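## Task

Get the masking tape roll and the sticky-note block into the storage bin that sits on the desk. Each item is credited on its own, and only if, viewed from directly above, every part of it lies inside the bin's walls. Nothing is credited unless the bin finishes upright, nearly all of it resting on the desk, and holds or carries nothing besides the goal items. At the end the robot must have released everything and pulled away, must still be standing and not tilted, and nothing may stay in place only because the robot is holding it.

## Robot and tools

ROBOT. A wheeled cart with a pan/tilt head (head_camera) and two arms, left_arm and right_arm, each with a wrist camera (left_wrist_camera, right_wrist_camera) and a gripper having one fixed and one swinging jaw. The cart is 0.53 m wide and spans x = -0.35 to 0.07 m. Each arm turns about a vertical pan axis at x = -0.060, y = +0.155 (left) or -0.155 m (right); the shoulder is 0.03 m out from that axis and 0.89 m high. Link lengths: upper arm 0.116, forearm 0.135, hand 0.162 m. The fixed-jaw tip can get about 0.44 m horizontally from its pan axis and no lower than 0.55 m above the floor. Loose objects may occasionally be nudged by outside disturbances.

FRAMES. Base frame: origin on the floor between the drive wheels, x ahead, y to the left, z up. The reported left_hand and right_hand are the fixed-jaw tips in this frame; a held object sits on the swinging-jaw side. Hand axes: z out along the fingers, y from swinging jaw toward fixed jaw. The odometry frame is where the base frame was at scene start; base_odometry integrates wheel rotation, so wheel slip appears as travel; heading is radians, left positive, -3.142 to 3.142. Reported hand positions can be off by a few cm, differently per arm.

execute_actions. Arguments: "actions", a list holding one action or none (none just reports state and images), and optional "cameras", a list of camera names or "all" (omitted, null or ["all"] gives every camera, [] gives none, a bad name rejects the call). An action may contain "base", "joints", or both; their motions begin together. "base" holds exactly one key: translate_m, a relative straight drive in metres from the current spot, positive forward, -1.4 to 1.4; or rotate_rad, a relative turn in place in radians, positive counter-clockwise seen from above, -3.2 to 3.2. No sideways motion. "joints" is one shared dictionary for head and both arms, name to absolute target angle in radians. Ranges: head_pan_rad -3.2..3.2 (0 ahead, + left); head_tilt_rad -0.76..1.45 (0 level, + down); for each arm (prefix left_arm_ or right_arm_): shoulder_pan_rad -1.919..1.919, shoulder_lift_rad -1.745..1.745, elbow_flex_rad -1.69..1.58, wrist_flex_rad -1.658..1.658, wrist_roll_rad -2.743..2.841, gripper_rad 0..1.919. Joints left out keep pushing to their earlier target. Unknown keys or out-of-range numbers cause rejection with no motion. An action runs at most 15 s. Base moves are measured from the last reported base state.

wait: "seconds" 0 to 10; commands nothing new and returns the same report. zoom_image: "camera" plus "region" [x0, y0, x1, y1] in pixels from the image's top-left, no larger than 504 by 504, usable only on cameras whose full image came in the latest result. finished_scene: "scene", the current scene number; it ends the scene irreversibly and says whether the task succeeded. A reply with no tool call ends the whole run.

JOINT MEANING. Pan: at 0 the left arm points left and the right arm right; positive turns clockwise from above; straight ahead is +1.571 (left) and -1.571 (right). Bend: with lift, elbow and wrist all 0 the upper arm is near vertical (0.24 rad outward) and forearm and fingers are level; positive bends downward; the sum of the three is the finger angle below level, 1.571 pointing straight down (forearm then no more than 0.08 rad above level). Roll: -1.522 closes jaws across the arm plane with fixed jaw on the left looking outward; 1.619 puts it on the right; 0.049 closes in the plane, fixed jaw below (level fingers) or inward (fingers down). Hand body juts ~0.08 m above level fingers with fixed jaw left, below with it right, so use fixed-jaw-left over furniture. Jaw opening in m by gripper angle: 0 to 0.003, 0.3 to 0.026, 0.6 to 0.049, 1 to 0.076, 1.919 to 0.106. Squeeze by targeting up to 0.2 rad below the contact angle; deeper adds nothing and may trip the jaw.

STOW. Left arm: pan -1.75, lift 0.05, elbow 1.35, wrist_flex -1.55, wrist_roll -1.52; right arm identical but pan 1.75. Stow in two steps away from objects: wrists first, then the other three. Leaving stow, do not move the wrists first.

RESULTS. base_status and joint_status: done (target reached; for the base, wheels turned fully even if slipping), off_target (stopped short, maybe still pushing: load, obstruction or tripped motor), time_out (target dropped, holds in place), not_followed (arm targets withheld by the self-collision check, shown with a "joint command not followed" line and often a "cause:" line; the gripper still acts, and withheld targets may be retried later). on_its_own lists uncommanded effects. A held jaw reads off_target. A "pictures" line orders the images. "Motor temperatures" gives per-arm blocks in joint_positions order; MOTOR HOT appears from 55 °C; at 70 °C an OVER-TEMPERATURE FAULT halts that arm and hot joints go limp until cool, with limit_stop_at_motor_heat in joint_status (resend the target). A reported stop skips the reply's remaining calls.

CAUTIONS. Loaded or extended joints sag toward gravity; compensate on the next move. A joint stuck over ~0.30 rad from target for ~2 s trips to 20% torque (thinking time counts); once it settles, reset by targeting 0.2 rad from its reading away from the tripping target (or 0.04 rad beyond a range end; for a jaw, the end). To stop a blocked joint pushing, set its target to its reading. One hand lifts ~0.4 kg extended, ~0.7 kg within 0.28 m of its pan axis; two close in about 1 kg. Never let arms or hands collide or press together. Pulling on things, especially ahead, can tip the robot. Turning with stowed arms needs 0.44 m clear radius; turning or reversing beside the desk can snag the cart's rear and topple it. Avoid drops, slams and hard pushes, and leave nothing falling.

Each tool is called after "Call:" in YAML: its name, and indented under it one key for each argument.

## Session

Call:
execute_actions:
  actions: []

Scene clock: 0.00 s.
Motor temperatures (°C, as the motors report them): left_arm=[18 18 17 18 19] | right_arm=[17 17 15 18 19]
base_odometry: x=+0.000 y=+0.000 heading=+0.000 (m, m, rad; odometry frame)
base_status: not commanded
joint_positions: head_pan_rad=+0.001 head_tilt_rad=-0.035 left_arm_shoulder_pan_rad=-1.749 left_arm_shoulder_lift_rad=+0.090 left_arm_elbow_flex_rad=+1.353 left_arm_wrist_flex_rad=-1.565 left_arm_wrist_roll_rad=-1.524 left_arm_gripper_rad=+1.920 right_arm_shoulder_pan_rad=+1.783 right_arm_shoulder_lift_rad=+0.047 right_arm_elbow_flex_rad=+1.378 right_arm_wrist_flex_rad=-1.613 right_arm_wrist_roll_rad=-1.548 right_arm_gripper_rad=+1.920
joint_status: not commanded
left_hand: x=-0.3048 y=+0.1031 z=+0.8898 quat_wxyz=(-0.067, -0.660, -0.058, +0.746) (m; base frame)
right_hand: x=-0.3022 y=-0.1107 z=+0.9023 quat_wxyz=(-0.071, +0.633, -0.076, -0.767) (m; base frame)
pictures: head_camera, left_wrist_camera, right_wrist_camera
Images, in order (width x height): head_camera 644x476, left_wrist_camera 644x476, right_wrist_camera 644x476.

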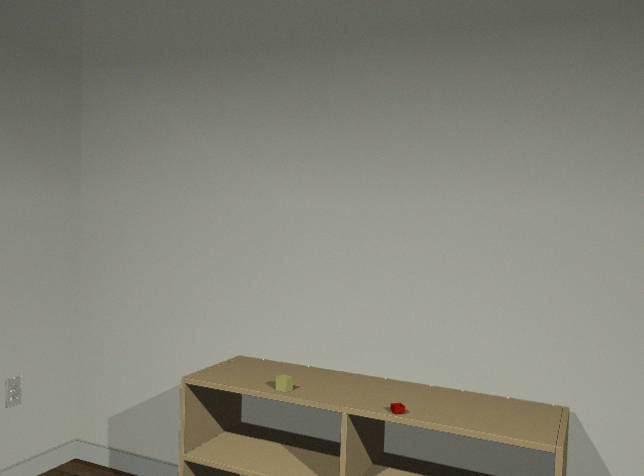

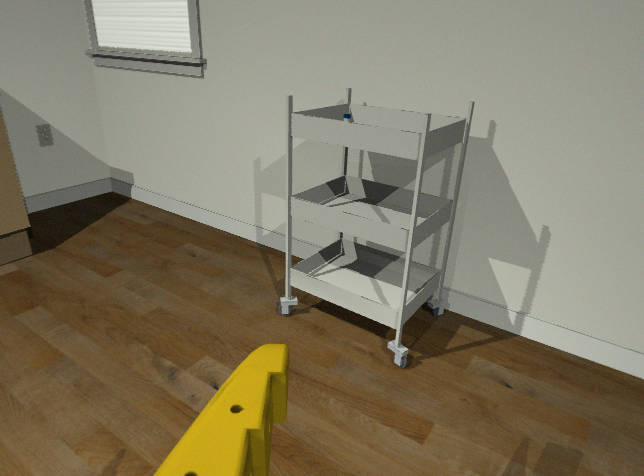

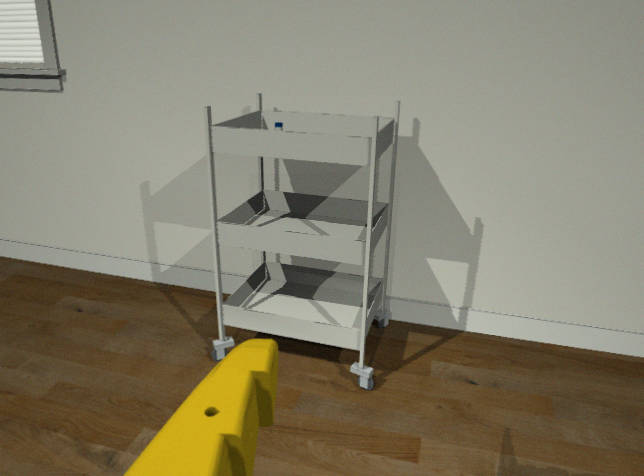

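Call:
execute_actions:
  actions:
    - {"joints":{"head_pan_rad":0,"head_tilt_rad":0.5}}
  cameras: ["head_camera"]

Call:
execute_actions:
  actions:
    - {"joints":{"head_pan_rad":-1.0,"head_tilt_rad":0.5}}
  cameras: ["head_camera"]

Call:
execute_actions:
  actions:
    - {"joints":{"head_pan_rad":-2.0,"head_tilt_rad":0.5}}
  cameras: ["head_camera"]

Scene clock: 1.33 s.
Motor temperatures (°C, as the motors report them): left_arm=[18 18 17 18 19] | right_arm=[17 17 15 18 19]
base_odometry: x=+0.000 y=+0.000 heading=+0.000 (m, m, rad; odometry frame)
base_status: not commanded
joint_positions: head_pan_rad=+0.001 head_tilt_rad=+0.494 left_arm_shoulder_pan_rad=-1.749 left_arm_shoulder_lift_rad=+0.090 left_arm_elbow_flex_rad=+1.353 left_arm_wrist_flex_rad=-1.565 left_arm_wrist_roll_rad=-1.524 left_arm_gripper_rad=+1.920 right_arm_shoulder_pan_rad=+1.783 right_arm_shoulder_lift_rad=+0.047 right_arm_elbow_flex_rad=+1.378 right_arm_wrist_flex_rad=-1.613 right_arm_wrist_roll_rad=-1.548 right_arm_gripper_rad=+1.920
joint_status: all done
left_hand: x=-0.3048 y=+0.1031 z=+0.8898 quat_wxyz=(-0.067, -0.660, -0.058, +0.746) (m; base frame)
right_hand: x=-0.3022 y=-0.1107 z=+0.9023 quat_wxyz=(-0.071, +0.633, -0.076, -0.767) (m; base frame)
pictures: head_camera
Images, in order (width x height): head_camera 644x476.

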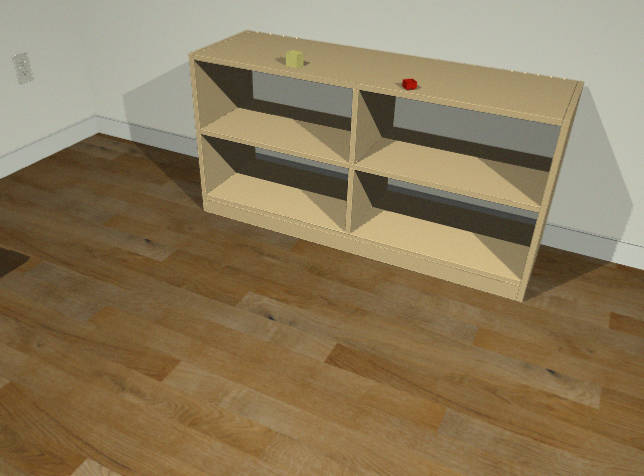

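Scene clock: 2.80 s.
Motor temperatures (°C, as the motors report them): left_arm=[18 18 17 18 19] | right_arm=[17 17 15 18 19]
base_odometry: x=+0.000 y=+0.000 heading=+0.000 (m, m, rad; odometry frame)
base_status: not commanded
joint_positions: head_pan_rad=-0.990 head_tilt_rad=+0.494 left_arm_shoulder_pan_rad=-1.749 left_arm_shoulder_lift_rad=+0.090 left_arm_elbow_flex_rad=+1.353 left_arm_wrist_flex_rad=-1.565 left_arm_wrist_roll_rad=-1.524 left_arm_gripper_rad=+1.920 right_arm_shoulder_pan_rad=+1.783 right_arm_shoulder_lift_rad=+0.047 right_arm_elbow_flex_rad=+1.378 right_arm_wrist_flex_rad=-1.613 right_arm_wrist_roll_rad=-1.548 right_arm_gripper_rad=+1.920
joint_status: all done
left_hand: x=-0.3048 y=+0.1031 z=+0.8898 quat_wxyz=(-0.067, -0.660, -0.058, +0.746) (m; base frame)
right_hand: x=-0.3022 y=-0.1107 z=+0.9023 quat_wxyz=(-0.071, +0.633, -0.076, -0.767) (m; base frame)
pictures: head_camera
Images, in order (width x height): head_camera 644x476.

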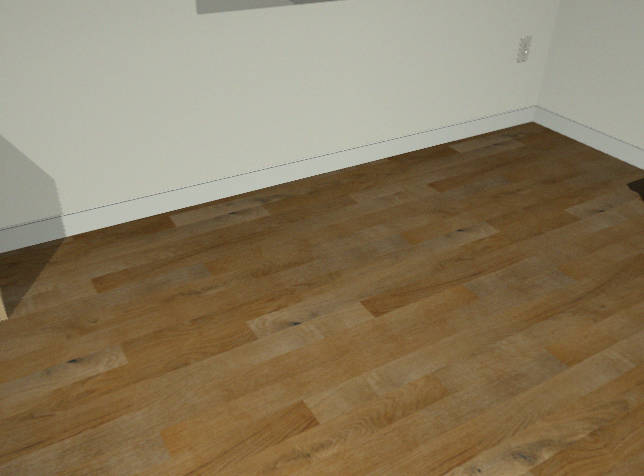

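Scene clock: 4.27 s.
Motor temperatures (°C, as the motors report them): left_arm=[18 18 17 18 19] | right_arm=[17 17 15 18 19]
base_odometry: x=+0.000 y=+0.000 heading=+0.000 (m, m, rad; odometry frame)
base_status: not commanded
joint_positions: head_pan_rad=-1.990 head_tilt_rad=+0.494 left_arm_shoulder_pan_rad=-1.749 left_arm_shoulder_lift_rad=+0.090 left_arm_elbow_flex_rad=+1.353 left_arm_wrist_flex_rad=-1.565 left_arm_wrist_roll_rad=-1.524 left_arm_gripper_rad=+1.920 right_arm_shoulder_pan_rad=+1.783 right_arm_shoulder_lift_rad=+0.047 right_arm_elbow_flex_rad=+1.378 right_arm_wrist_flex_rad=-1.613 right_arm_wrist_roll_rad=-1.548 right_arm_gripper_rad=+1.920
joint_status: all done
left_hand: x=-0.3048 y=+0.1031 z=+0.8898 quat_wxyz=(-0.067, -0.660, -0.058, +0.746) (m; base frame)
right_hand: x=-0.3022 y=-0.1107 z=+0.9023 quat_wxyz=(-0.071, +0.633, -0.076, -0.767) (m; base frame)
pictures: head_camera
Images, in order (width x height): head_camera 644x476.

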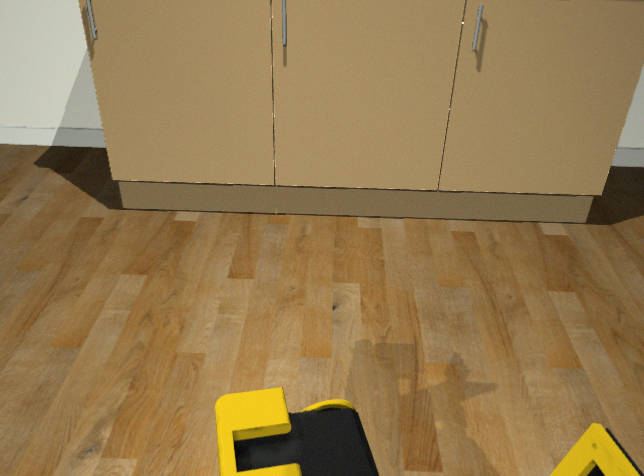

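Call:
execute_actions:
  actions:
    - {"joints":{"head_pan_rad":-2.0,"head_tilt_rad":0.2}}
  cameras: ["head_camera"]

Call:
execute_actions:
  actions:
    - {"joints":{"head_pan_rad":-3.1,"head_tilt_rad":0.3}}
  cameras: ["head_camera"]

Call:
execute_actions:
  actions:
    - {"joints":{"head_pan_rad":1.1,"head_tilt_rad":0.35}}
  cameras: ["head_camera"]

Scene clock: 5.40 s.
Motor temperatures (°C, as the motors report them): left_arm=[18 18 17 18 19] | right_arm=[17 17 15 18 19]
base_odometry: x=+0.000 y=+0.000 heading=+0.000 (m, m, rad; odometry frame)
base_status: not commanded
joint_positions: head_pan_rad=-1.990 head_tilt_rad=+0.213 left_arm_shoulder_pan_rad=-1.749 left_arm_shoulder_lift_rad=+0.090 left_arm_elbow_flex_rad=+1.353 left_arm_wrist_flex_rad=-1.565 left_arm_wrist_roll_rad=-1.524 left_arm_gripper_rad=+1.920 right_arm_shoulder_pan_rad=+1.783 right_arm_shoulder_lift_rad=+0.047 right_arm_elbow_flex_rad=+1.378 right_arm_wrist_flex_rad=-1.613 right_arm_wrist_roll_rad=-1.548 right_arm_gripper_rad=+1.920
joint_status: all done
left_hand: x=-0.3048 y=+0.1031 z=+0.8898 quat_wxyz=(-0.067, -0.660, -0.058, +0.746) (m; base frame)
right_hand: x=-0.3022 y=-0.1107 z=+0.9023 quat_wxyz=(-0.071, +0.633, -0.076, -0.767) (m; base frame)
pictures: head_camera
Images, in order (width x height): head_camera 644x476.

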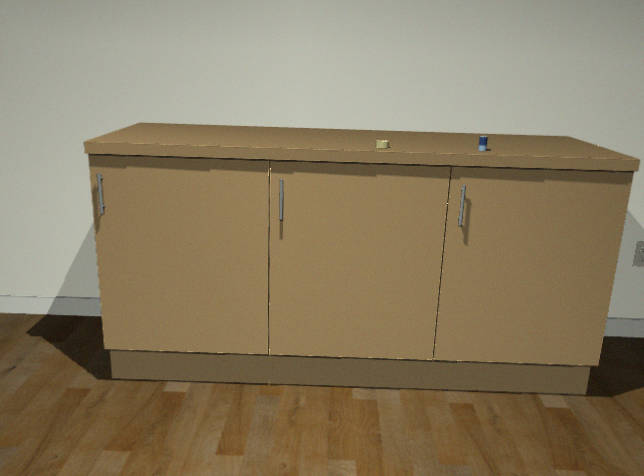

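Scene clock: 6.93 s.
Motor temperatures (°C, as the motors report them): left_arm=[18 18 17 18 19] | right_arm=[17 17 15 18 19]
base_odometry: x=+0.000 y=+0.000 heading=+0.000 (m, m, rad; odometry frame)
base_status: not commanded
joint_positions: head_pan_rad=-3.090 head_tilt_rad=+0.293 left_arm_shoulder_pan_rad=-1.749 left_arm_shoulder_lift_rad=+0.090 left_arm_elbow_flex_rad=+1.353 left_arm_wrist_flex_rad=-1.565 left_arm_wrist_roll_rad=-1.524 left_arm_gripper_rad=+1.920 right_arm_shoulder_pan_rad=+1.783 right_arm_shoulder_lift_rad=+0.047 right_arm_elbow_flex_rad=+1.378 right_arm_wrist_flex_rad=-1.613 right_arm_wrist_roll_rad=-1.548 right_arm_gripper_rad=+1.920
joint_status: all done
left_hand: x=-0.3048 y=+0.1031 z=+0.8898 quat_wxyz=(-0.067, -0.660, -0.058, +0.746) (m; base frame)
right_hand: x=-0.3022 y=-0.1107 z=+0.9023 quat_wxyz=(-0.071, +0.633, -0.076, -0.767) (m; base frame)
pictures: head_camera
Images, in order (width x height): head_camera 644x476.

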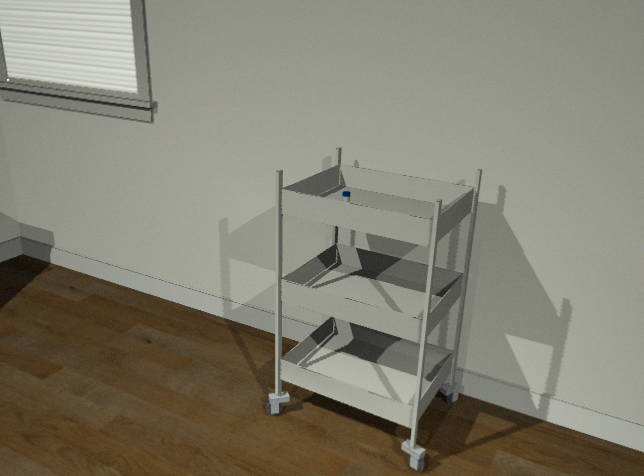

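Scene clock: 10.53 s.
Motor temperatures (°C, as the motors report them): left_arm=[18 18 17 18 19] | right_arm=[17 17 15 18 19]
base_odometry: x=+0.000 y=+0.000 heading=+0.000 (m, m, rad; odometry frame)
base_status: not commanded
joint_positions: head_pan_rad=+1.090 head_tilt_rad=+0.343 left_arm_shoulder_pan_rad=-1.749 left_arm_shoulder_lift_rad=+0.090 left_arm_elbow_flex_rad=+1.353 left_arm_wrist_flex_rad=-1.565 left_arm_wrist_roll_rad=-1.524 left_arm_gripper_rad=+1.920 right_arm_shoulder_pan_rad=+1.783 right_arm_shoulder_lift_rad=+0.047 right_arm_elbow_flex_rad=+1.378 right_arm_wrist_flex_rad=-1.613 right_arm_wrist_roll_rad=-1.548 right_arm_gripper_rad=+1.920
joint_status: all done
left_hand: x=-0.3048 y=+0.1031 z=+0.8898 quat_wxyz=(-0.067, -0.660, -0.058, +0.746) (m; base frame)
right_hand: x=-0.3022 y=-0.1107 z=+0.9023 quat_wxyz=(-0.071, +0.633, -0.076, -0.767) (m; base frame)
pictures: head_camera
Images, in order (width x height): head_camera 644x476.

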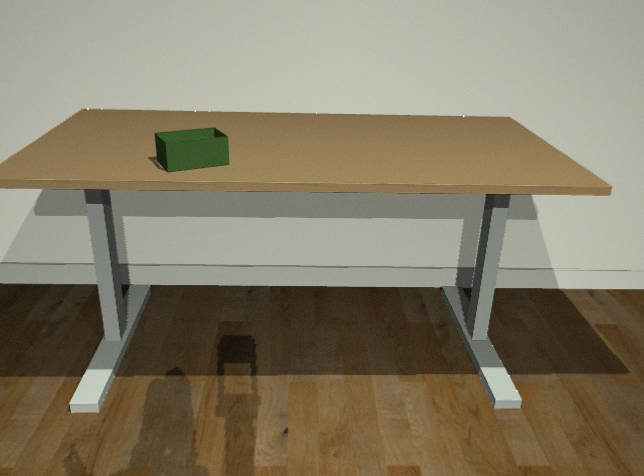

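Call:
execute_actions:
  actions:
    - {"base":{"rotate_rad":-2.04},"joints":{"head_pan_rad":0,"head_tilt_rad":0.25,"left_arm_shoulder_pan_rad":1.571,"left_arm_shoulder_lift_rad":-0.3,"left_arm_elbow_flex_rad":1.0,"right_arm_shoulder_pan_rad":-1.571,"right_arm_shoulder_lift_rad":-0.3,"right_arm_elbow_flex_rad":1.0}}
  cameras: ["head_camera"]

Call:
execute_actions:
  actions:
    - {"base":{"translate_m":1.1},"joints":{"head_tilt_rad":0.4,"left_arm_shoulder_lift_rad":-1.0,"left_arm_elbow_flex_rad":0.6,"left_arm_wrist_flex_rad":-0.8,"right_arm_shoulder_lift_rad":-0.2,"right_arm_elbow_flex_rad":0.2,"right_arm_wrist_flex_rad":0.3,"right_arm_wrist_roll_rad":-1.522,"right_arm_gripper_rad":1.1}}

Scene clock: 14.67 s.
Motor temperatures (°C, as the motors report them): left_arm=[18 18 17 18 19] | right_arm=[17 17 15 18 19]
base_odometry: x=-0.001 y=+0.000 heading=-2.039 (m, m, rad; odometry frame)
base_status: done
joint_positions: head_pan_rad=+0.010 head_tilt_rad=+0.263 left_arm_shoulder_pan_rad=+1.562 left_arm_shoulder_lift_rad=-0.269 left_arm_elbow_flex_rad=+1.034 left_arm_wrist_flex_rad=-1.565 left_arm_wrist_roll_rad=-1.524 left_arm_gripper_rad=+1.920 right_arm_shoulder_pan_rad=-1.564 right_arm_shoulder_lift_rad=-0.270 right_arm_elbow_flex_rad=+1.033 right_arm_wrist_flex_rad=-1.613 right_arm_wrist_roll_rad=-1.548 right_arm_gripper_rad=+1.920
joint_status: all done
left_hand: x=+0.1803 y=+0.1649 z=+1.0353 quat_wxyz=(+0.927, -0.001, +0.376, +0.005) (m; base frame)
right_hand: x=+0.1744 y=-0.1488 z=+1.0412 quat_wxyz=(+0.936, +0.006, +0.352, +0.009) (m; base frame)
pictures: head_camera
Images, in order (width x height): head_camera 644x476.

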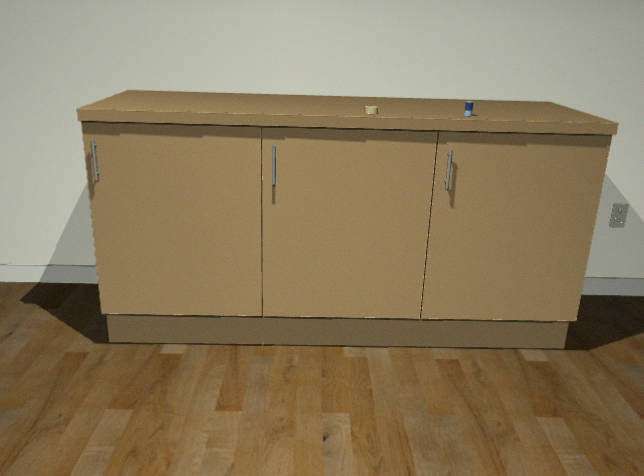

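Scene clock: 20.93 s.
Motor temperatures (°C, as the motors report them): left_arm=[18 18 17 18 19] | right_arm=[17 17 15 18 19]
base_odometry: x=-0.497 y=-0.981 heading=-2.037 (m, m, rad; odometry frame)
base_status: done
joint_positions: head_pan_rad=+0.010 head_tilt_rad=+0.394 left_arm_shoulder_pan_rad=+1.562 left_arm_shoulder_lift_rad=-0.987 left_arm_elbow_flex_rad=+0.635 left_arm_wrist_flex_rad=-0.805 left_arm_wrist_roll_rad=-1.524 left_arm_gripper_rad=+1.920 right_arm_shoulder_pan_rad=-1.564 right_arm_shoulder_lift_rad=-0.192 right_arm_elbow_flex_rad=+0.240 right_arm_wrist_flex_rad=+0.297 right_arm_wrist_roll_rad=-1.532 right_arm_gripper_rad=+1.109
joint_status: all done
left_hand: x=+0.0814 y=+0.1640 z=+1.1777 quat_wxyz=(+0.979, -0.001, +0.205, +0.005) (m; base frame)
right_hand: x=+0.2625 y=-0.1494 z=+0.9542 quat_wxyz=(+0.575, +0.007, +0.818, +0.001) (m; base frame)
pictures: head_camera, left_wrist_camera, right_wrist_camera
Images, in order (width x height): head_camera 644x476, left_wrist_camera 644x476, right_wrist_camera 644x476.

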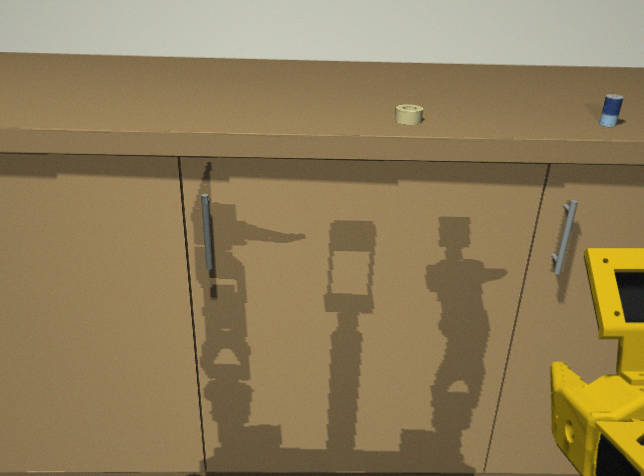

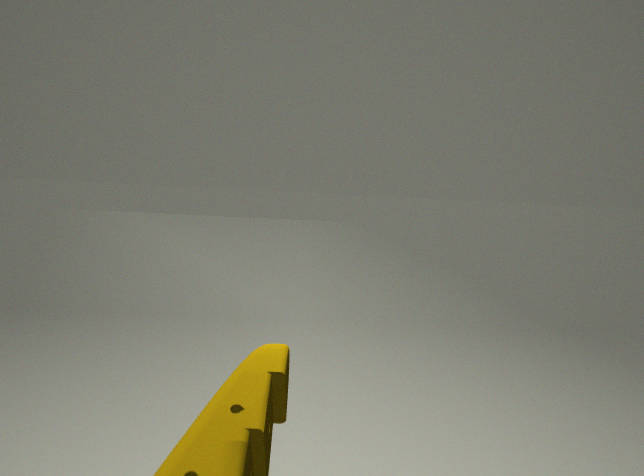

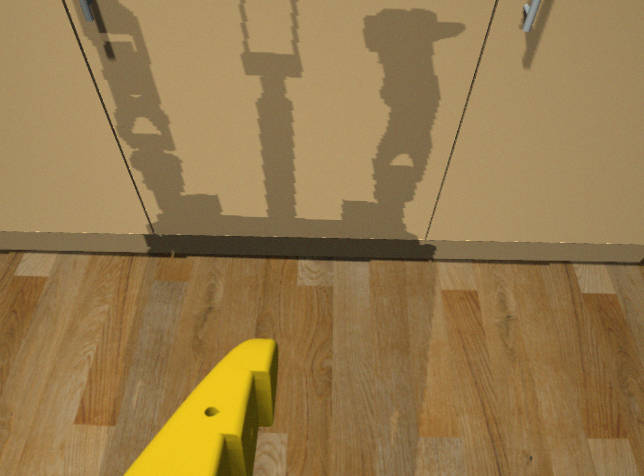

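Call:
execute_actions:
  actions:
    - {"base":{"rotate_rad":0.065}}
  cameras: []

Call:
execute_actions:
  actions:
    - {"base":{"translate_m":0.52},"joints":{"head_tilt_rad":0.55,"head_pan_rad":-0.25,"right_arm_wrist_flex_rad":0.15}}
  cameras: ["head_camera","right_wrist_camera"]

Scene clock: 21.93 s.
Motor temperatures (°C, as the motors report them): left_arm=[18 18 17 18 19] | right_arm=[17 17 15 18 19]
base_odometry: x=-0.498 y=-0.982 heading=-1.972 (m, m, rad; odometry frame)
base_status: done
joint_positions: head_pan_rad=+0.010 head_tilt_rad=+0.394 left_arm_shoulder_pan_rad=+1.562 left_arm_shoulder_lift_rad=-0.989 left_arm_elbow_flex_rad=+0.635 left_arm_wrist_flex_rad=-0.805 left_arm_wrist_roll_rad=-1.524 left_arm_gripper_rad=+1.920 right_arm_shoulder_pan_rad=-1.566 right_arm_shoulder_lift_rad=-0.192 right_arm_elbow_flex_rad=+0.240 right_arm_wrist_flex_rad=+0.297 right_arm_wrist_roll_rad=-1.532 right_arm_gripper_rad=+1.109
joint_status: not commanded
left_hand: x=+0.0809 y=+0.1640 z=+1.1778 quat_wxyz=(+0.979, -0.001, +0.205, +0.005) (m; base frame)
right_hand: x=+0.2625 y=-0.1489 z=+0.9542 quat_wxyz=(+0.575, +0.006, +0.818, +0.001) (m; base frame)
pictures: none
No camera images: the call's "cameras" was empty. Leave "cameras" out to get every camera's image.

Scene clock: 25.30 s.
Motor temperatures (°C, as the motors report them): left_arm=[18 18 17 18 19] | right_arm=[17 17 15 18 19]
base_odometry: x=-0.700 y=-1.461 heading=-1.971 (m, m, rad; odometry frame)
base_status: done
joint_positions: head_pan_rad=-0.240 head_tilt_rad=+0.544 left_arm_shoulder_pan_rad=+1.562 left_arm_shoulder_lift_rad=-0.990 left_arm_elbow_flex_rad=+0.635 left_arm_wrist_flex_rad=-0.805 left_arm_wrist_roll_rad=-1.524 left_arm_gripper_rad=+1.920 right_arm_shoulder_pan_rad=-1.566 right_arm_shoulder_lift_rad=-0.192 right_arm_elbow_flex_rad=+0.240 right_arm_wrist_flex_rad=+0.166 right_arm_wrist_roll_rad=-1.532 right_arm_gripper_rad=+1.109
joint_status: all done
left_hand: x=+0.0805 y=+0.1640 z=+1.1780 quat_wxyz=(+0.979, -0.001, +0.204, +0.005) (m; base frame)
right_hand: x=+0.2682 y=-0.1489 z=+0.9743 quat_wxyz=(+0.627, +0.006, +0.779, +0.001) (m; base frame)
pictures: head_camera, right_wrist_camera
Images, in order (width x height): head_camera 644x476, right_wrist_camera 644x476.

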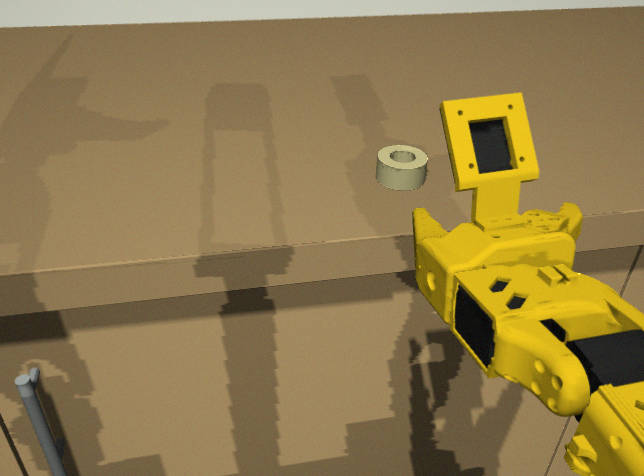

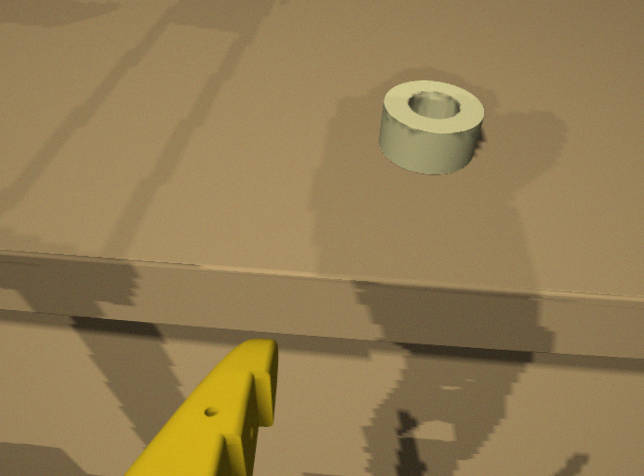

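Call:
execute_actions:
  actions:
    - {"base":{"translate_m":0.08},"joints":{"right_arm_shoulder_pan_rad":-1.50,"right_arm_wrist_flex_rad":0.33}}
  cameras: ["head_camera","right_wrist_camera"]

Scene clock: 26.67 s.
Motor temperatures (°C, as the motors report them): left_arm=[18 18 17 18 19] | right_arm=[17 17 15 18 19]
base_odometry: x=-0.731 y=-1.535 heading=-1.970 (m, m, rad; odometry frame)
base_status: done
joint_positions: head_pan_rad=-0.240 head_tilt_rad=+0.544 left_arm_shoulder_pan_rad=+1.562 left_arm_shoulder_lift_rad=-0.990 left_arm_elbow_flex_rad=+0.635 left_arm_wrist_flex_rad=-0.805 left_arm_wrist_roll_rad=-1.524 left_arm_gripper_rad=+1.920 right_arm_shoulder_pan_rad=-1.506 right_arm_shoulder_lift_rad=-0.192 right_arm_elbow_flex_rad=+0.240 right_arm_wrist_flex_rad=+0.329 right_arm_wrist_roll_rad=-1.532 right_arm_gripper_rad=+1.109
joint_status: all done
left_hand: x=+0.0805 y=+0.1640 z=+1.1780 quat_wxyz=(+0.979, -0.001, +0.204, +0.005) (m; base frame)
right_hand: x=+0.2604 y=-0.1681 z=+0.9494 quat_wxyz=(+0.562, +0.031, +0.826, -0.016) (m; base frame)
pictures: head_camera, right_wrist_camera
Images, in order (width x height): head_camera 644x476, right_wrist_camera 644x476.

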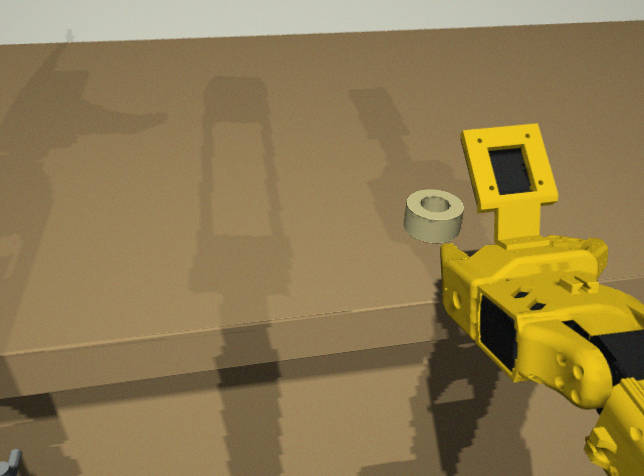

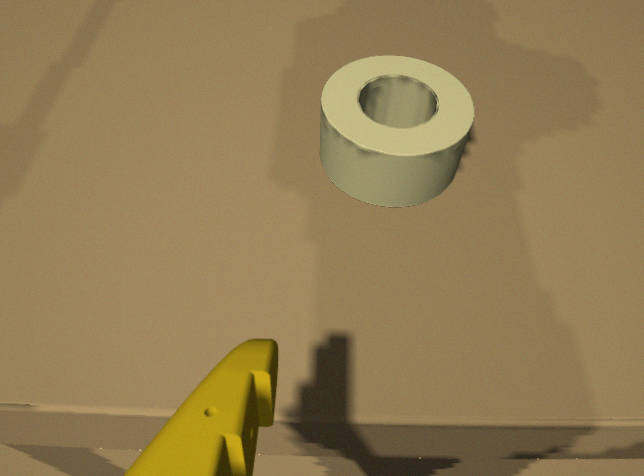

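Call:
execute_actions:
  actions:
    - {"base":{"translate_m":0.05},"joints":{"right_arm_wrist_flex_rad":0.39}}
  cameras: ["head_camera","right_wrist_camera"]

Scene clock: 27.73 s.
Motor temperatures (°C, as the motors report them): left_arm=[18 18 17 18 19] | right_arm=[17 17 15 18 19]
base_odometry: x=-0.750 y=-1.581 heading=-1.970 (m, m, rad; odometry frame)
base_status: done
joint_positions: head_pan_rad=-0.240 head_tilt_rad=+0.544 left_arm_shoulder_pan_rad=+1.562 left_arm_shoulder_lift_rad=-0.990 left_arm_elbow_flex_rad=+0.635 left_arm_wrist_flex_rad=-0.805 left_arm_wrist_roll_rad=-1.524 left_arm_gripper_rad=+1.920 right_arm_shoulder_pan_rad=-1.506 right_arm_shoulder_lift_rad=-0.192 right_arm_elbow_flex_rad=+0.240 right_arm_wrist_flex_rad=+0.387 right_arm_wrist_roll_rad=-1.532 right_arm_gripper_rad=+1.109
joint_status: all done
left_hand: x=+0.0805 y=+0.1640 z=+1.1780 quat_wxyz=(+0.979, -0.001, +0.204, +0.005) (m; base frame)
right_hand: x=+0.2567 y=-0.1678 z=+0.9408 quat_wxyz=(+0.538, +0.031, +0.842, -0.015) (m; base frame)
pictures: head_camera, right_wrist_camera
Images, in order (width x height): head_camera 644x476, right_wrist_camera 644x476.

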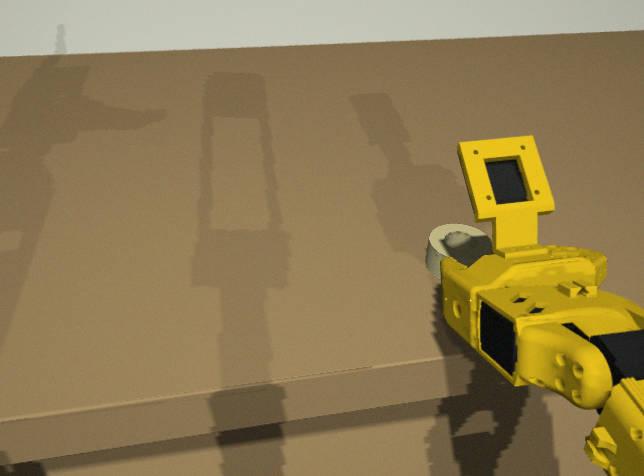

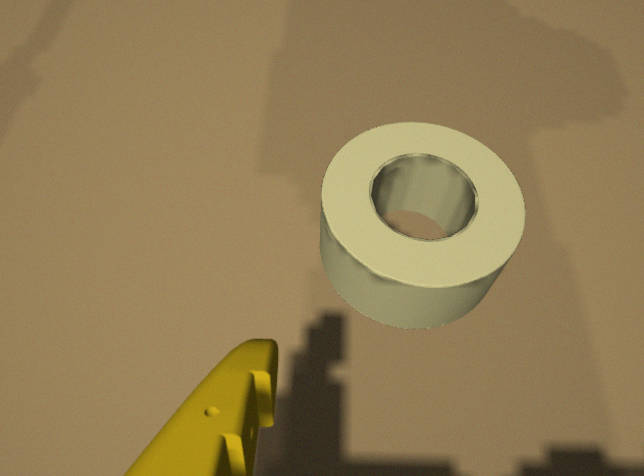

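Call:
execute_actions:
  actions:
    - {"base":{"translate_m":0.025},"joints":{"right_arm_elbow_flex_rad":0.37,"right_arm_wrist_flex_rad":0.25}}
  cameras: ["right_wrist_camera"]

Scene clock: 28.80 s.
Motor temperatures (°C, as the motors report them): left_arm=[18 18 17 18 19] | right_arm=[17 17 15 18 19]
base_odometry: x=-0.760 y=-1.605 heading=-1.970 (m, m, rad; odometry frame)
base_status: done
joint_positions: head_pan_rad=-0.240 head_tilt_rad=+0.544 left_arm_shoulder_pan_rad=+1.562 left_arm_shoulder_lift_rad=-0.992 left_arm_elbow_flex_rad=+0.635 left_arm_wrist_flex_rad=-0.805 left_arm_wrist_roll_rad=-1.524 left_arm_gripper_rad=+1.920 right_arm_shoulder_pan_rad=-1.506 right_arm_shoulder_lift_rad=-0.191 right_arm_elbow_flex_rad=+0.375 right_arm_wrist_flex_rad=+0.266 right_arm_wrist_roll_rad=-1.532 right_arm_gripper_rad=+1.109
joint_status: all done
left_hand: x=+0.0801 y=+0.1640 z=+1.1782 quat_wxyz=(+0.979, -0.001, +0.203, +0.005) (m; base frame)
right_hand: x=+0.2544 y=-0.1677 z=+0.9202 quat_wxyz=(+0.531, +0.031, +0.847, -0.015) (m; base frame)
pictures: right_wrist_camera
Images, in order (width x height): right_wrist_camera 644x476.

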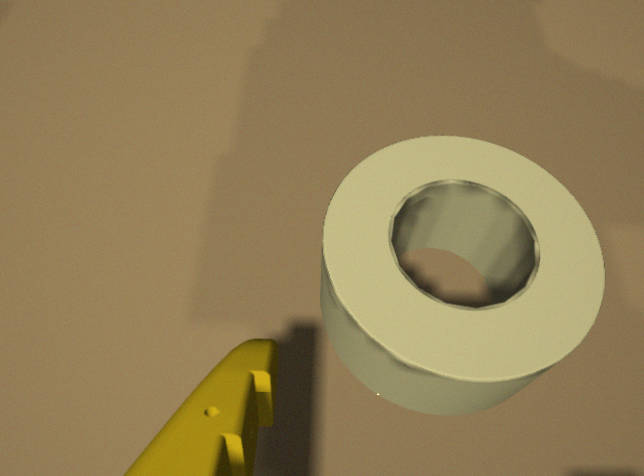

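Call:
execute_actions:
  actions:
    - {"base":{"translate_m":0.03},"joints":{"right_arm_wrist_flex_rad":0.31}}
  cameras: ["right_wrist_camera"]

Scene clock: 29.77 s.
Motor temperatures (°C, as the motors report them): left_arm=[18 18 17 18 19] | right_arm=[17 17 15 18 19]
base_odometry: x=-0.772 y=-1.633 heading=-1.971 (m, m, rad; odometry frame)
base_status: done
joint_positions: head_pan_rad=-0.240 head_tilt_rad=+0.544 left_arm_shoulder_pan_rad=+1.562 left_arm_shoulder_lift_rad=-0.992 left_arm_elbow_flex_rad=+0.635 left_arm_wrist_flex_rad=-0.805 left_arm_wrist_roll_rad=-1.524 left_arm_gripper_rad=+1.920 right_arm_shoulder_pan_rad=-1.506 right_arm_shoulder_lift_rad=-0.191 right_arm_elbow_flex_rad=+0.375 right_arm_wrist_flex_rad=+0.308 right_arm_wrist_roll_rad=-1.532 right_arm_gripper_rad=+1.109
joint_status: all done
left_hand: x=+0.0801 y=+0.1640 z=+1.1782 quat_wxyz=(+0.979, -0.001, +0.203, +0.005) (m; base frame)
right_hand: x=+0.2514 y=-0.1675 z=+0.9143 quat_wxyz=(+0.513, +0.032, +0.857, -0.014) (m; base frame)
pictures: right_wrist_camera
Images, in order (width x height): right_wrist_camera 644x476.

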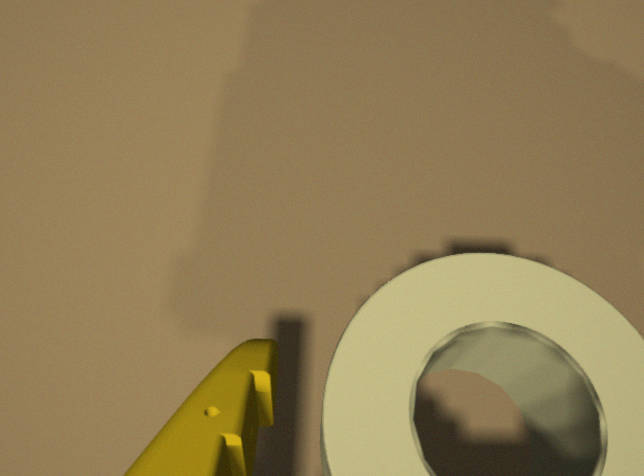

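Call:
execute_actions:
  actions:
    - {"joints":{"right_arm_gripper_rad":0.40,"right_arm_shoulder_pan_rad":-1.48,"right_arm_wrist_flex_rad":0.33}}
  cameras: ["right_wrist_camera"]

Scene clock: 30.80 s.
Motor temperatures (°C, as the motors report them): left_arm=[18 18 17 18 19] | right_arm=[17 17 15 18 19]
base_odometry: x=-0.772 y=-1.633 heading=-1.971 (m, m, rad; odometry frame)
base_status: not commanded
joint_positions: head_pan_rad=-0.240 head_tilt_rad=+0.544 left_arm_shoulder_pan_rad=+1.562 left_arm_shoulder_lift_rad=-0.992 left_arm_elbow_flex_rad=+0.635 left_arm_wrist_flex_rad=-0.805 left_arm_wrist_roll_rad=-1.524 left_arm_gripper_rad=+1.920 right_arm_shoulder_pan_rad=-1.486 right_arm_shoulder_lift_rad=-0.191 right_arm_elbow_flex_rad=+0.375 right_arm_wrist_flex_rad=+0.328 right_arm_wrist_roll_rad=-1.532 right_arm_gripper_rad=+0.558
joint_status: right_arm_gripper_rad off_target (ended at +0.558, target +0.400); the others done
left_hand: x=+0.0801 y=+0.1640 z=+1.1782 quat_wxyz=(+0.979, -0.001, +0.203, +0.005) (m; base frame)
right_hand: x=+0.2496 y=-0.1736 z=+0.9115 quat_wxyz=(+0.505, +0.041, +0.862, -0.019) (m; base frame)
pictures: right_wrist_camera
Images, in order (width x height): right_wrist_camera 644x476.

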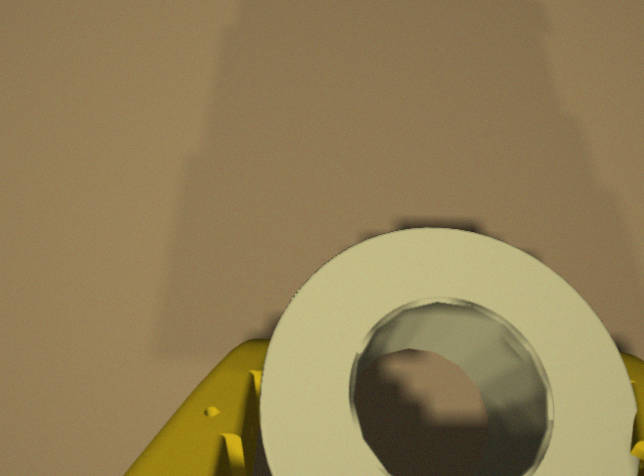

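Call:
execute_actions:
  actions:
    - {"joints":{"right_arm_gripper_rad":0.38,"right_arm_elbow_flex_rad":0.15}}
  cameras: []

Call:
execute_actions:
  actions:
    - {"base":{"translate_m":-0.4},"joints":{"right_arm_shoulder_lift_rad":-0.9,"right_arm_elbow_flex_rad":0.6,"right_arm_wrist_flex_rad":0.6,"right_arm_shoulder_pan_rad":-1.571,"head_pan_rad":-0.3,"head_tilt_rad":0.3}}
  cameras: ["right_wrist_camera"]

Call:
execute_actions:
  actions:
    - {"base":{"rotate_rad":2.67}}
  cameras: ["head_camera"]

Call:
execute_actions:
  actions:
    - {"base":{"translate_m":1.4}}
  cameras: ["head_camera"]

Scene clock: 32.33 s.
Motor temperatures (°C, as the motors report them): left_arm=[18 18 17 18 19] | right_arm=[17 17 15 18 19]
base_odometry: x=-0.772 y=-1.633 heading=-1.971 (m, m, rad; odometry frame)
base_status: not commanded
joint_positions: head_pan_rad=-0.240 head_tilt_rad=+0.544 left_arm_shoulder_pan_rad=+1.562 left_arm_shoulder_lift_rad=-0.992 left_arm_elbow_flex_rad=+0.635 left_arm_wrist_flex_rad=-0.805 left_arm_wrist_roll_rad=-1.524 left_arm_gripper_rad=+1.920 right_arm_shoulder_pan_rad=-1.486 right_arm_shoulder_lift_rad=-0.189 right_arm_elbow_flex_rad=+0.195 right_arm_wrist_flex_rad=+0.328 right_arm_wrist_roll_rad=-1.532 right_arm_gripper_rad=+0.556
joint_status: right_arm_gripper_rad off_target (ended at +0.556, target +0.380); the others done
left_hand: x=+0.0801 y=+0.1640 z=+1.1782 quat_wxyz=(+0.979, -0.001, +0.203, +0.005) (m; base frame)
right_hand: x=+0.2628 y=-0.1747 z=+0.9614 quat_wxyz=(+0.579, +0.038, +0.814, -0.022) (m; base frame)
pictures: none
No camera images: the call's "cameras" was empty. Leave "cameras" out to get every camera's image.

Scene clock: 35.17 s.
Motor temperatures (°C, as the motors report them): left_arm=[18 18 17 18 19] | right_arm=[17 17 15 18 19]
base_odometry: x=-0.617 y=-1.265 heading=-1.971 (m, m, rad; odometry frame)
base_status: done
joint_positions: head_pan_rad=-0.290 head_tilt_rad=+0.313 left_arm_shoulder_pan_rad=+1.562 left_arm_shoulder_lift_rad=-0.992 left_arm_elbow_flex_rad=+0.635 left_arm_wrist_flex_rad=-0.805 left_arm_wrist_roll_rad=-1.524 left_arm_gripper_rad=+1.920 right_arm_shoulder_pan_rad=-1.566 right_arm_shoulder_lift_rad=-0.878 right_arm_elbow_flex_rad=+0.605 right_arm_wrist_flex_rad=+0.599 right_arm_wrist_roll_rad=-1.532 right_arm_gripper_rad=+0.556
joint_status: all done
left_hand: x=+0.0801 y=+0.1640 z=+1.1782 quat_wxyz=(+0.979, -0.001, +0.203, +0.005) (m; base frame)
right_hand: x=+0.1822 y=-0.1485 z=+0.9772 quat_wxyz=(+0.583, +0.006, +0.813, +0.001) (m; base frame)
pictures: right_wrist_camera
Images, in order (width x height): right_wrist_camera 644x476.

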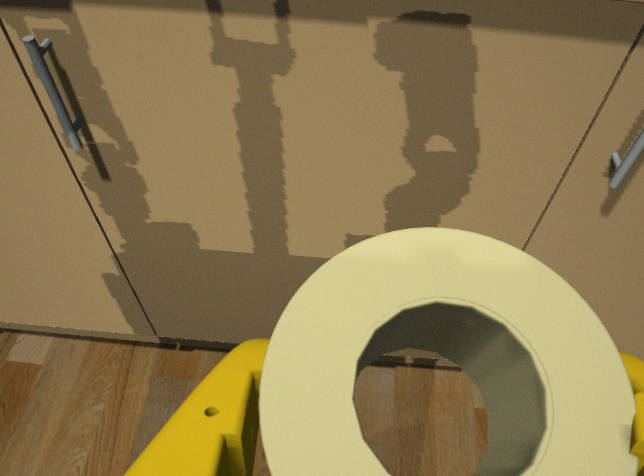

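Scene clock: 39.20 s.
Motor temperatures (°C, as the motors report them): left_arm=[18 18 17 18 19] | right_arm=[17 17 15 18 20]
base_odometry: x=-0.617 y=-1.264 heading=+0.698 (m, m, rad; odometry frame)
base_status: done
joint_positions: head_pan_rad=-0.290 head_tilt_rad=+0.313 left_arm_shoulder_pan_rad=+1.562 left_arm_shoulder_lift_rad=-0.992 left_arm_elbow_flex_rad=+0.635 left_arm_wrist_flex_rad=-0.805 left_arm_wrist_roll_rad=-1.524 left_arm_gripper_rad=+1.920 right_arm_shoulder_pan_rad=-1.566 right_arm_shoulder_lift_rad=-0.878 right_arm_elbow_flex_rad=+0.605 right_arm_wrist_flex_rad=+0.599 right_arm_wrist_roll_rad=-1.532 right_arm_gripper_rad=+0.556
joint_status: not commanded
left_hand: x=+0.0801 y=+0.1640 z=+1.1782 quat_wxyz=(+0.979, -0.001, +0.203, +0.005) (m; base frame)
right_hand: x=+0.1822 y=-0.1485 z=+0.9772 quat_wxyz=(+0.583, +0.006, +0.813, +0.001) (m; base frame)
pictures: head_camera
Images, in order (width x height): head_camera 644x476.

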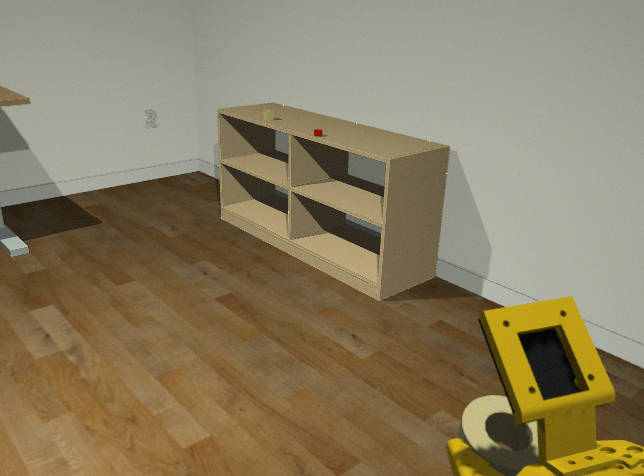

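Scene clock: 46.97 s.
Motor temperatures (°C, as the motors report them): left_arm=[18 18 17 18 19] | right_arm=[17 18 15 18 20]
base_odometry: x=+0.456 y=-0.364 heading=+0.696 (m, m, rad; odometry frame)
base_status: done
joint_positions: head_pan_rad=-0.290 head_tilt_rad=+0.313 left_arm_shoulder_pan_rad=+1.562 left_arm_shoulder_lift_rad=-0.992 left_arm_elbow_flex_rad=+0.635 left_arm_wrist_flex_rad=-0.805 left_arm_wrist_roll_rad=-1.524 left_arm_gripper_rad=+1.920 right_arm_shoulder_pan_rad=-1.566 right_arm_shoulder_lift_rad=-0.878 right_arm_elbow_flex_rad=+0.605 right_arm_wrist_flex_rad=+0.599 right_arm_wrist_roll_rad=-1.532 right_arm_gripper_rad=+0.556
joint_status: not commanded
left_hand: x=+0.0801 y=+0.1640 z=+1.1782 quat_wxyz=(+0.979, -0.001, +0.203, +0.005) (m; base frame)
right_hand: x=+0.1822 y=-0.1485 z=+0.9772 quat_wxyz=(+0.583, +0.006, +0.813, +0.001) (m; base frame)
pictures: head_camera
Images, in order (width x height): head_camera 644x476.

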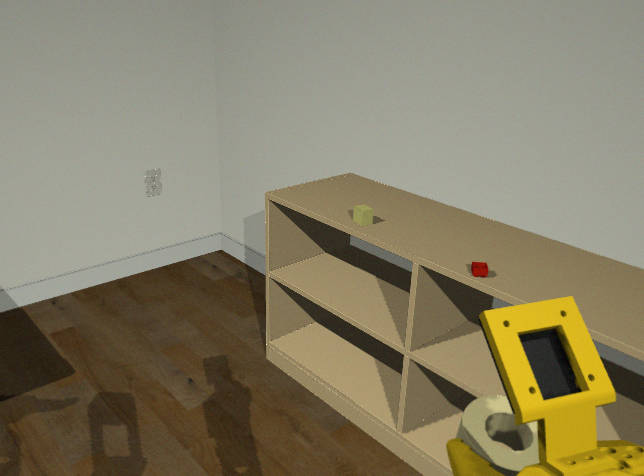

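Call:
execute_actions:
  actions:
    - {"base":{"translate_m":1.01},"joints":{"left_arm_shoulder_lift_rad":0.3,"left_arm_elbow_flex_rad":-0.1,"left_arm_wrist_flex_rad":1.2,"left_arm_gripper_rad":1.1,"head_pan_rad":0.7,"head_tilt_rad":0.6}}
  cameras: ["head_camera"]

Scene clock: 53.13 s.
Motor temperatures (°C, as the motors report them): left_arm=[18 18 17 18 19] | right_arm=[17 18 15 18 20]
base_odometry: x=+1.232 y=+0.282 heading=+0.696 (m, m, rad; odometry frame)
base_status: done
joint_positions: head_pan_rad=+0.690 head_tilt_rad=+0.594 left_arm_shoulder_pan_rad=+1.562 left_arm_shoulder_lift_rad=+0.317 left_arm_elbow_flex_rad=-0.063 left_arm_wrist_flex_rad=+1.195 left_arm_wrist_roll_rad=-1.524 left_arm_gripper_rad=+1.108 right_arm_shoulder_pan_rad=-1.566 right_arm_shoulder_lift_rad=-0.878 right_arm_elbow_flex_rad=+0.605 right_arm_wrist_flex_rad=+0.599 right_arm_wrist_roll_rad=-1.532 right_arm_gripper_rad=+0.556
joint_status: all done
left_hand: x=+0.1831 y=+0.1650 z=+0.8040 quat_wxyz=(+0.061, -0.004, +0.998, +0.000) (m; base frame)
right_hand: x=+0.1822 y=-0.1485 z=+0.9772 quat_wxyz=(+0.583, +0.006, +0.813, +0.001) (m; base frame)
pictures: head_camera
Images, in order (width x height): head_camera 644x476.

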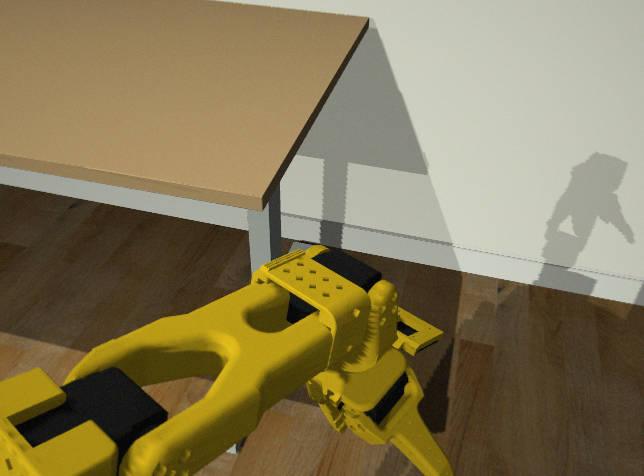

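Desk corner is ~0.65 m away; clear.

Call:
execute_actions:
  actions:
    - {"base":{"rotate_rad":-1.13},"joints":{"head_pan_rad":0.0,"head_tilt_rad":0.7}}
  cameras: ["head_camera"]

Scene clock: 55.30 s.
Motor temperatures (°C, as the motors report them): left_arm=[18 18 17 18 19] | right_arm=[17 18 15 18 20]
base_odometry: x=+1.231 y=+0.282 heading=-0.433 (m, m, rad; odometry frame)
base_status: done
joint_positions: head_pan_rad=+0.010 head_tilt_rad=+0.694 left_arm_shoulder_pan_rad=+1.562 left_arm_shoulder_lift_rad=+0.317 left_arm_elbow_flex_rad=-0.063 left_arm_wrist_flex_rad=+1.195 left_arm_wrist_roll_rad=-1.524 left_arm_gripper_rad=+1.108 right_arm_shoulder_pan_rad=-1.566 right_arm_shoulder_lift_rad=-0.878 right_arm_elbow_flex_rad=+0.605 right_arm_wrist_flex_rad=+0.599 right_arm_wrist_roll_rad=-1.532 right_arm_gripper_rad=+0.556
joint_status: all done
left_hand: x=+0.1831 y=+0.1650 z=+0.8040 quat_wxyz=(+0.061, -0.004, +0.998, +0.000) (m; base frame)
right_hand: x=+0.1822 y=-0.1485 z=+0.9772 quat_wxyz=(+0.583, +0.006, +0.813, +0.001) (m; base frame)
pictures: head_camera
Images, in order (width x height): head_camera 644x476.

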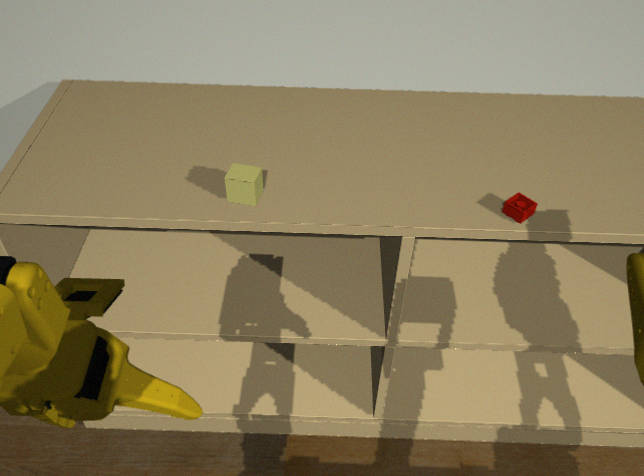

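Call:
execute_actions:
  actions:
    - {"base":{"translate_m":0.42},"joints":{"head_pan_rad":0.2,"head_tilt_rad":1.05,"left_arm_shoulder_lift_rad":0.68,"left_arm_elbow_flex_rad":-0.06,"left_arm_wrist_flex_rad":0.78}}
  cameras: ["head_camera","left_wrist_camera"]

Scene clock: 58.50 s.
Motor temperatures (°C, as the motors report them): left_arm=[18 18 17 18 19] | right_arm=[17 18 15 18 20]
base_odometry: x=+1.612 y=+0.105 heading=-0.434 (m, m, rad; odometry frame)
base_status: done
joint_positions: head_pan_rad=+0.190 head_tilt_rad=+1.045 left_arm_shoulder_pan_rad=+1.562 left_arm_shoulder_lift_rad=+0.697 left_arm_elbow_flex_rad=-0.060 left_arm_wrist_flex_rad=+0.788 left_arm_wrist_roll_rad=-1.524 left_arm_gripper_rad=+1.108 right_arm_shoulder_pan_rad=-1.566 right_arm_shoulder_lift_rad=-0.878 right_arm_elbow_flex_rad=+0.605 right_arm_wrist_flex_rad=+0.599 right_arm_wrist_roll_rad=-1.532 right_arm_gripper_rad=+0.556
joint_status: all done
left_hand: x=+0.1985 y=+0.1651 z=+0.7273 quat_wxyz=(+0.072, -0.004, +0.997, +0.000) (m; base frame)
right_hand: x=+0.1822 y=-0.1485 z=+0.9772 quat_wxyz=(+0.583, +0.006, +0.813, +0.001) (m; base frame)
pictures: head_camera, left_wrist_camera
Images, in order (width x height): head_camera 644x476, left_wrist_camera 644x476.

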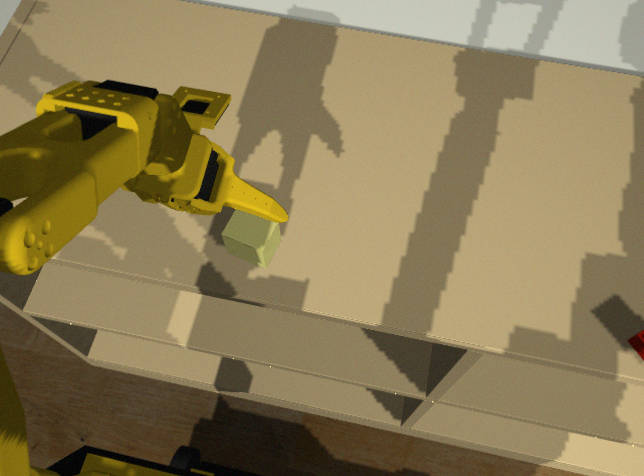

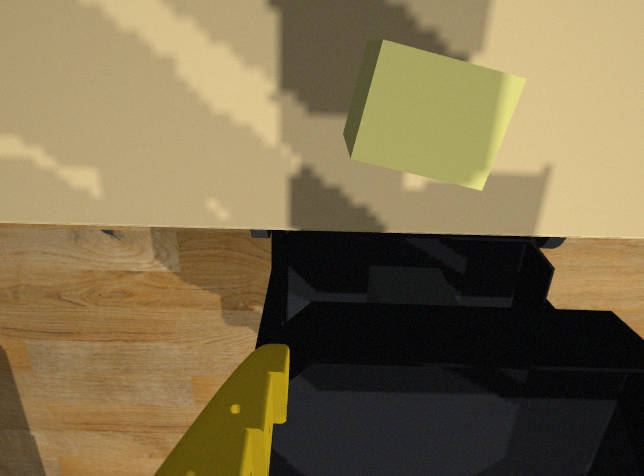

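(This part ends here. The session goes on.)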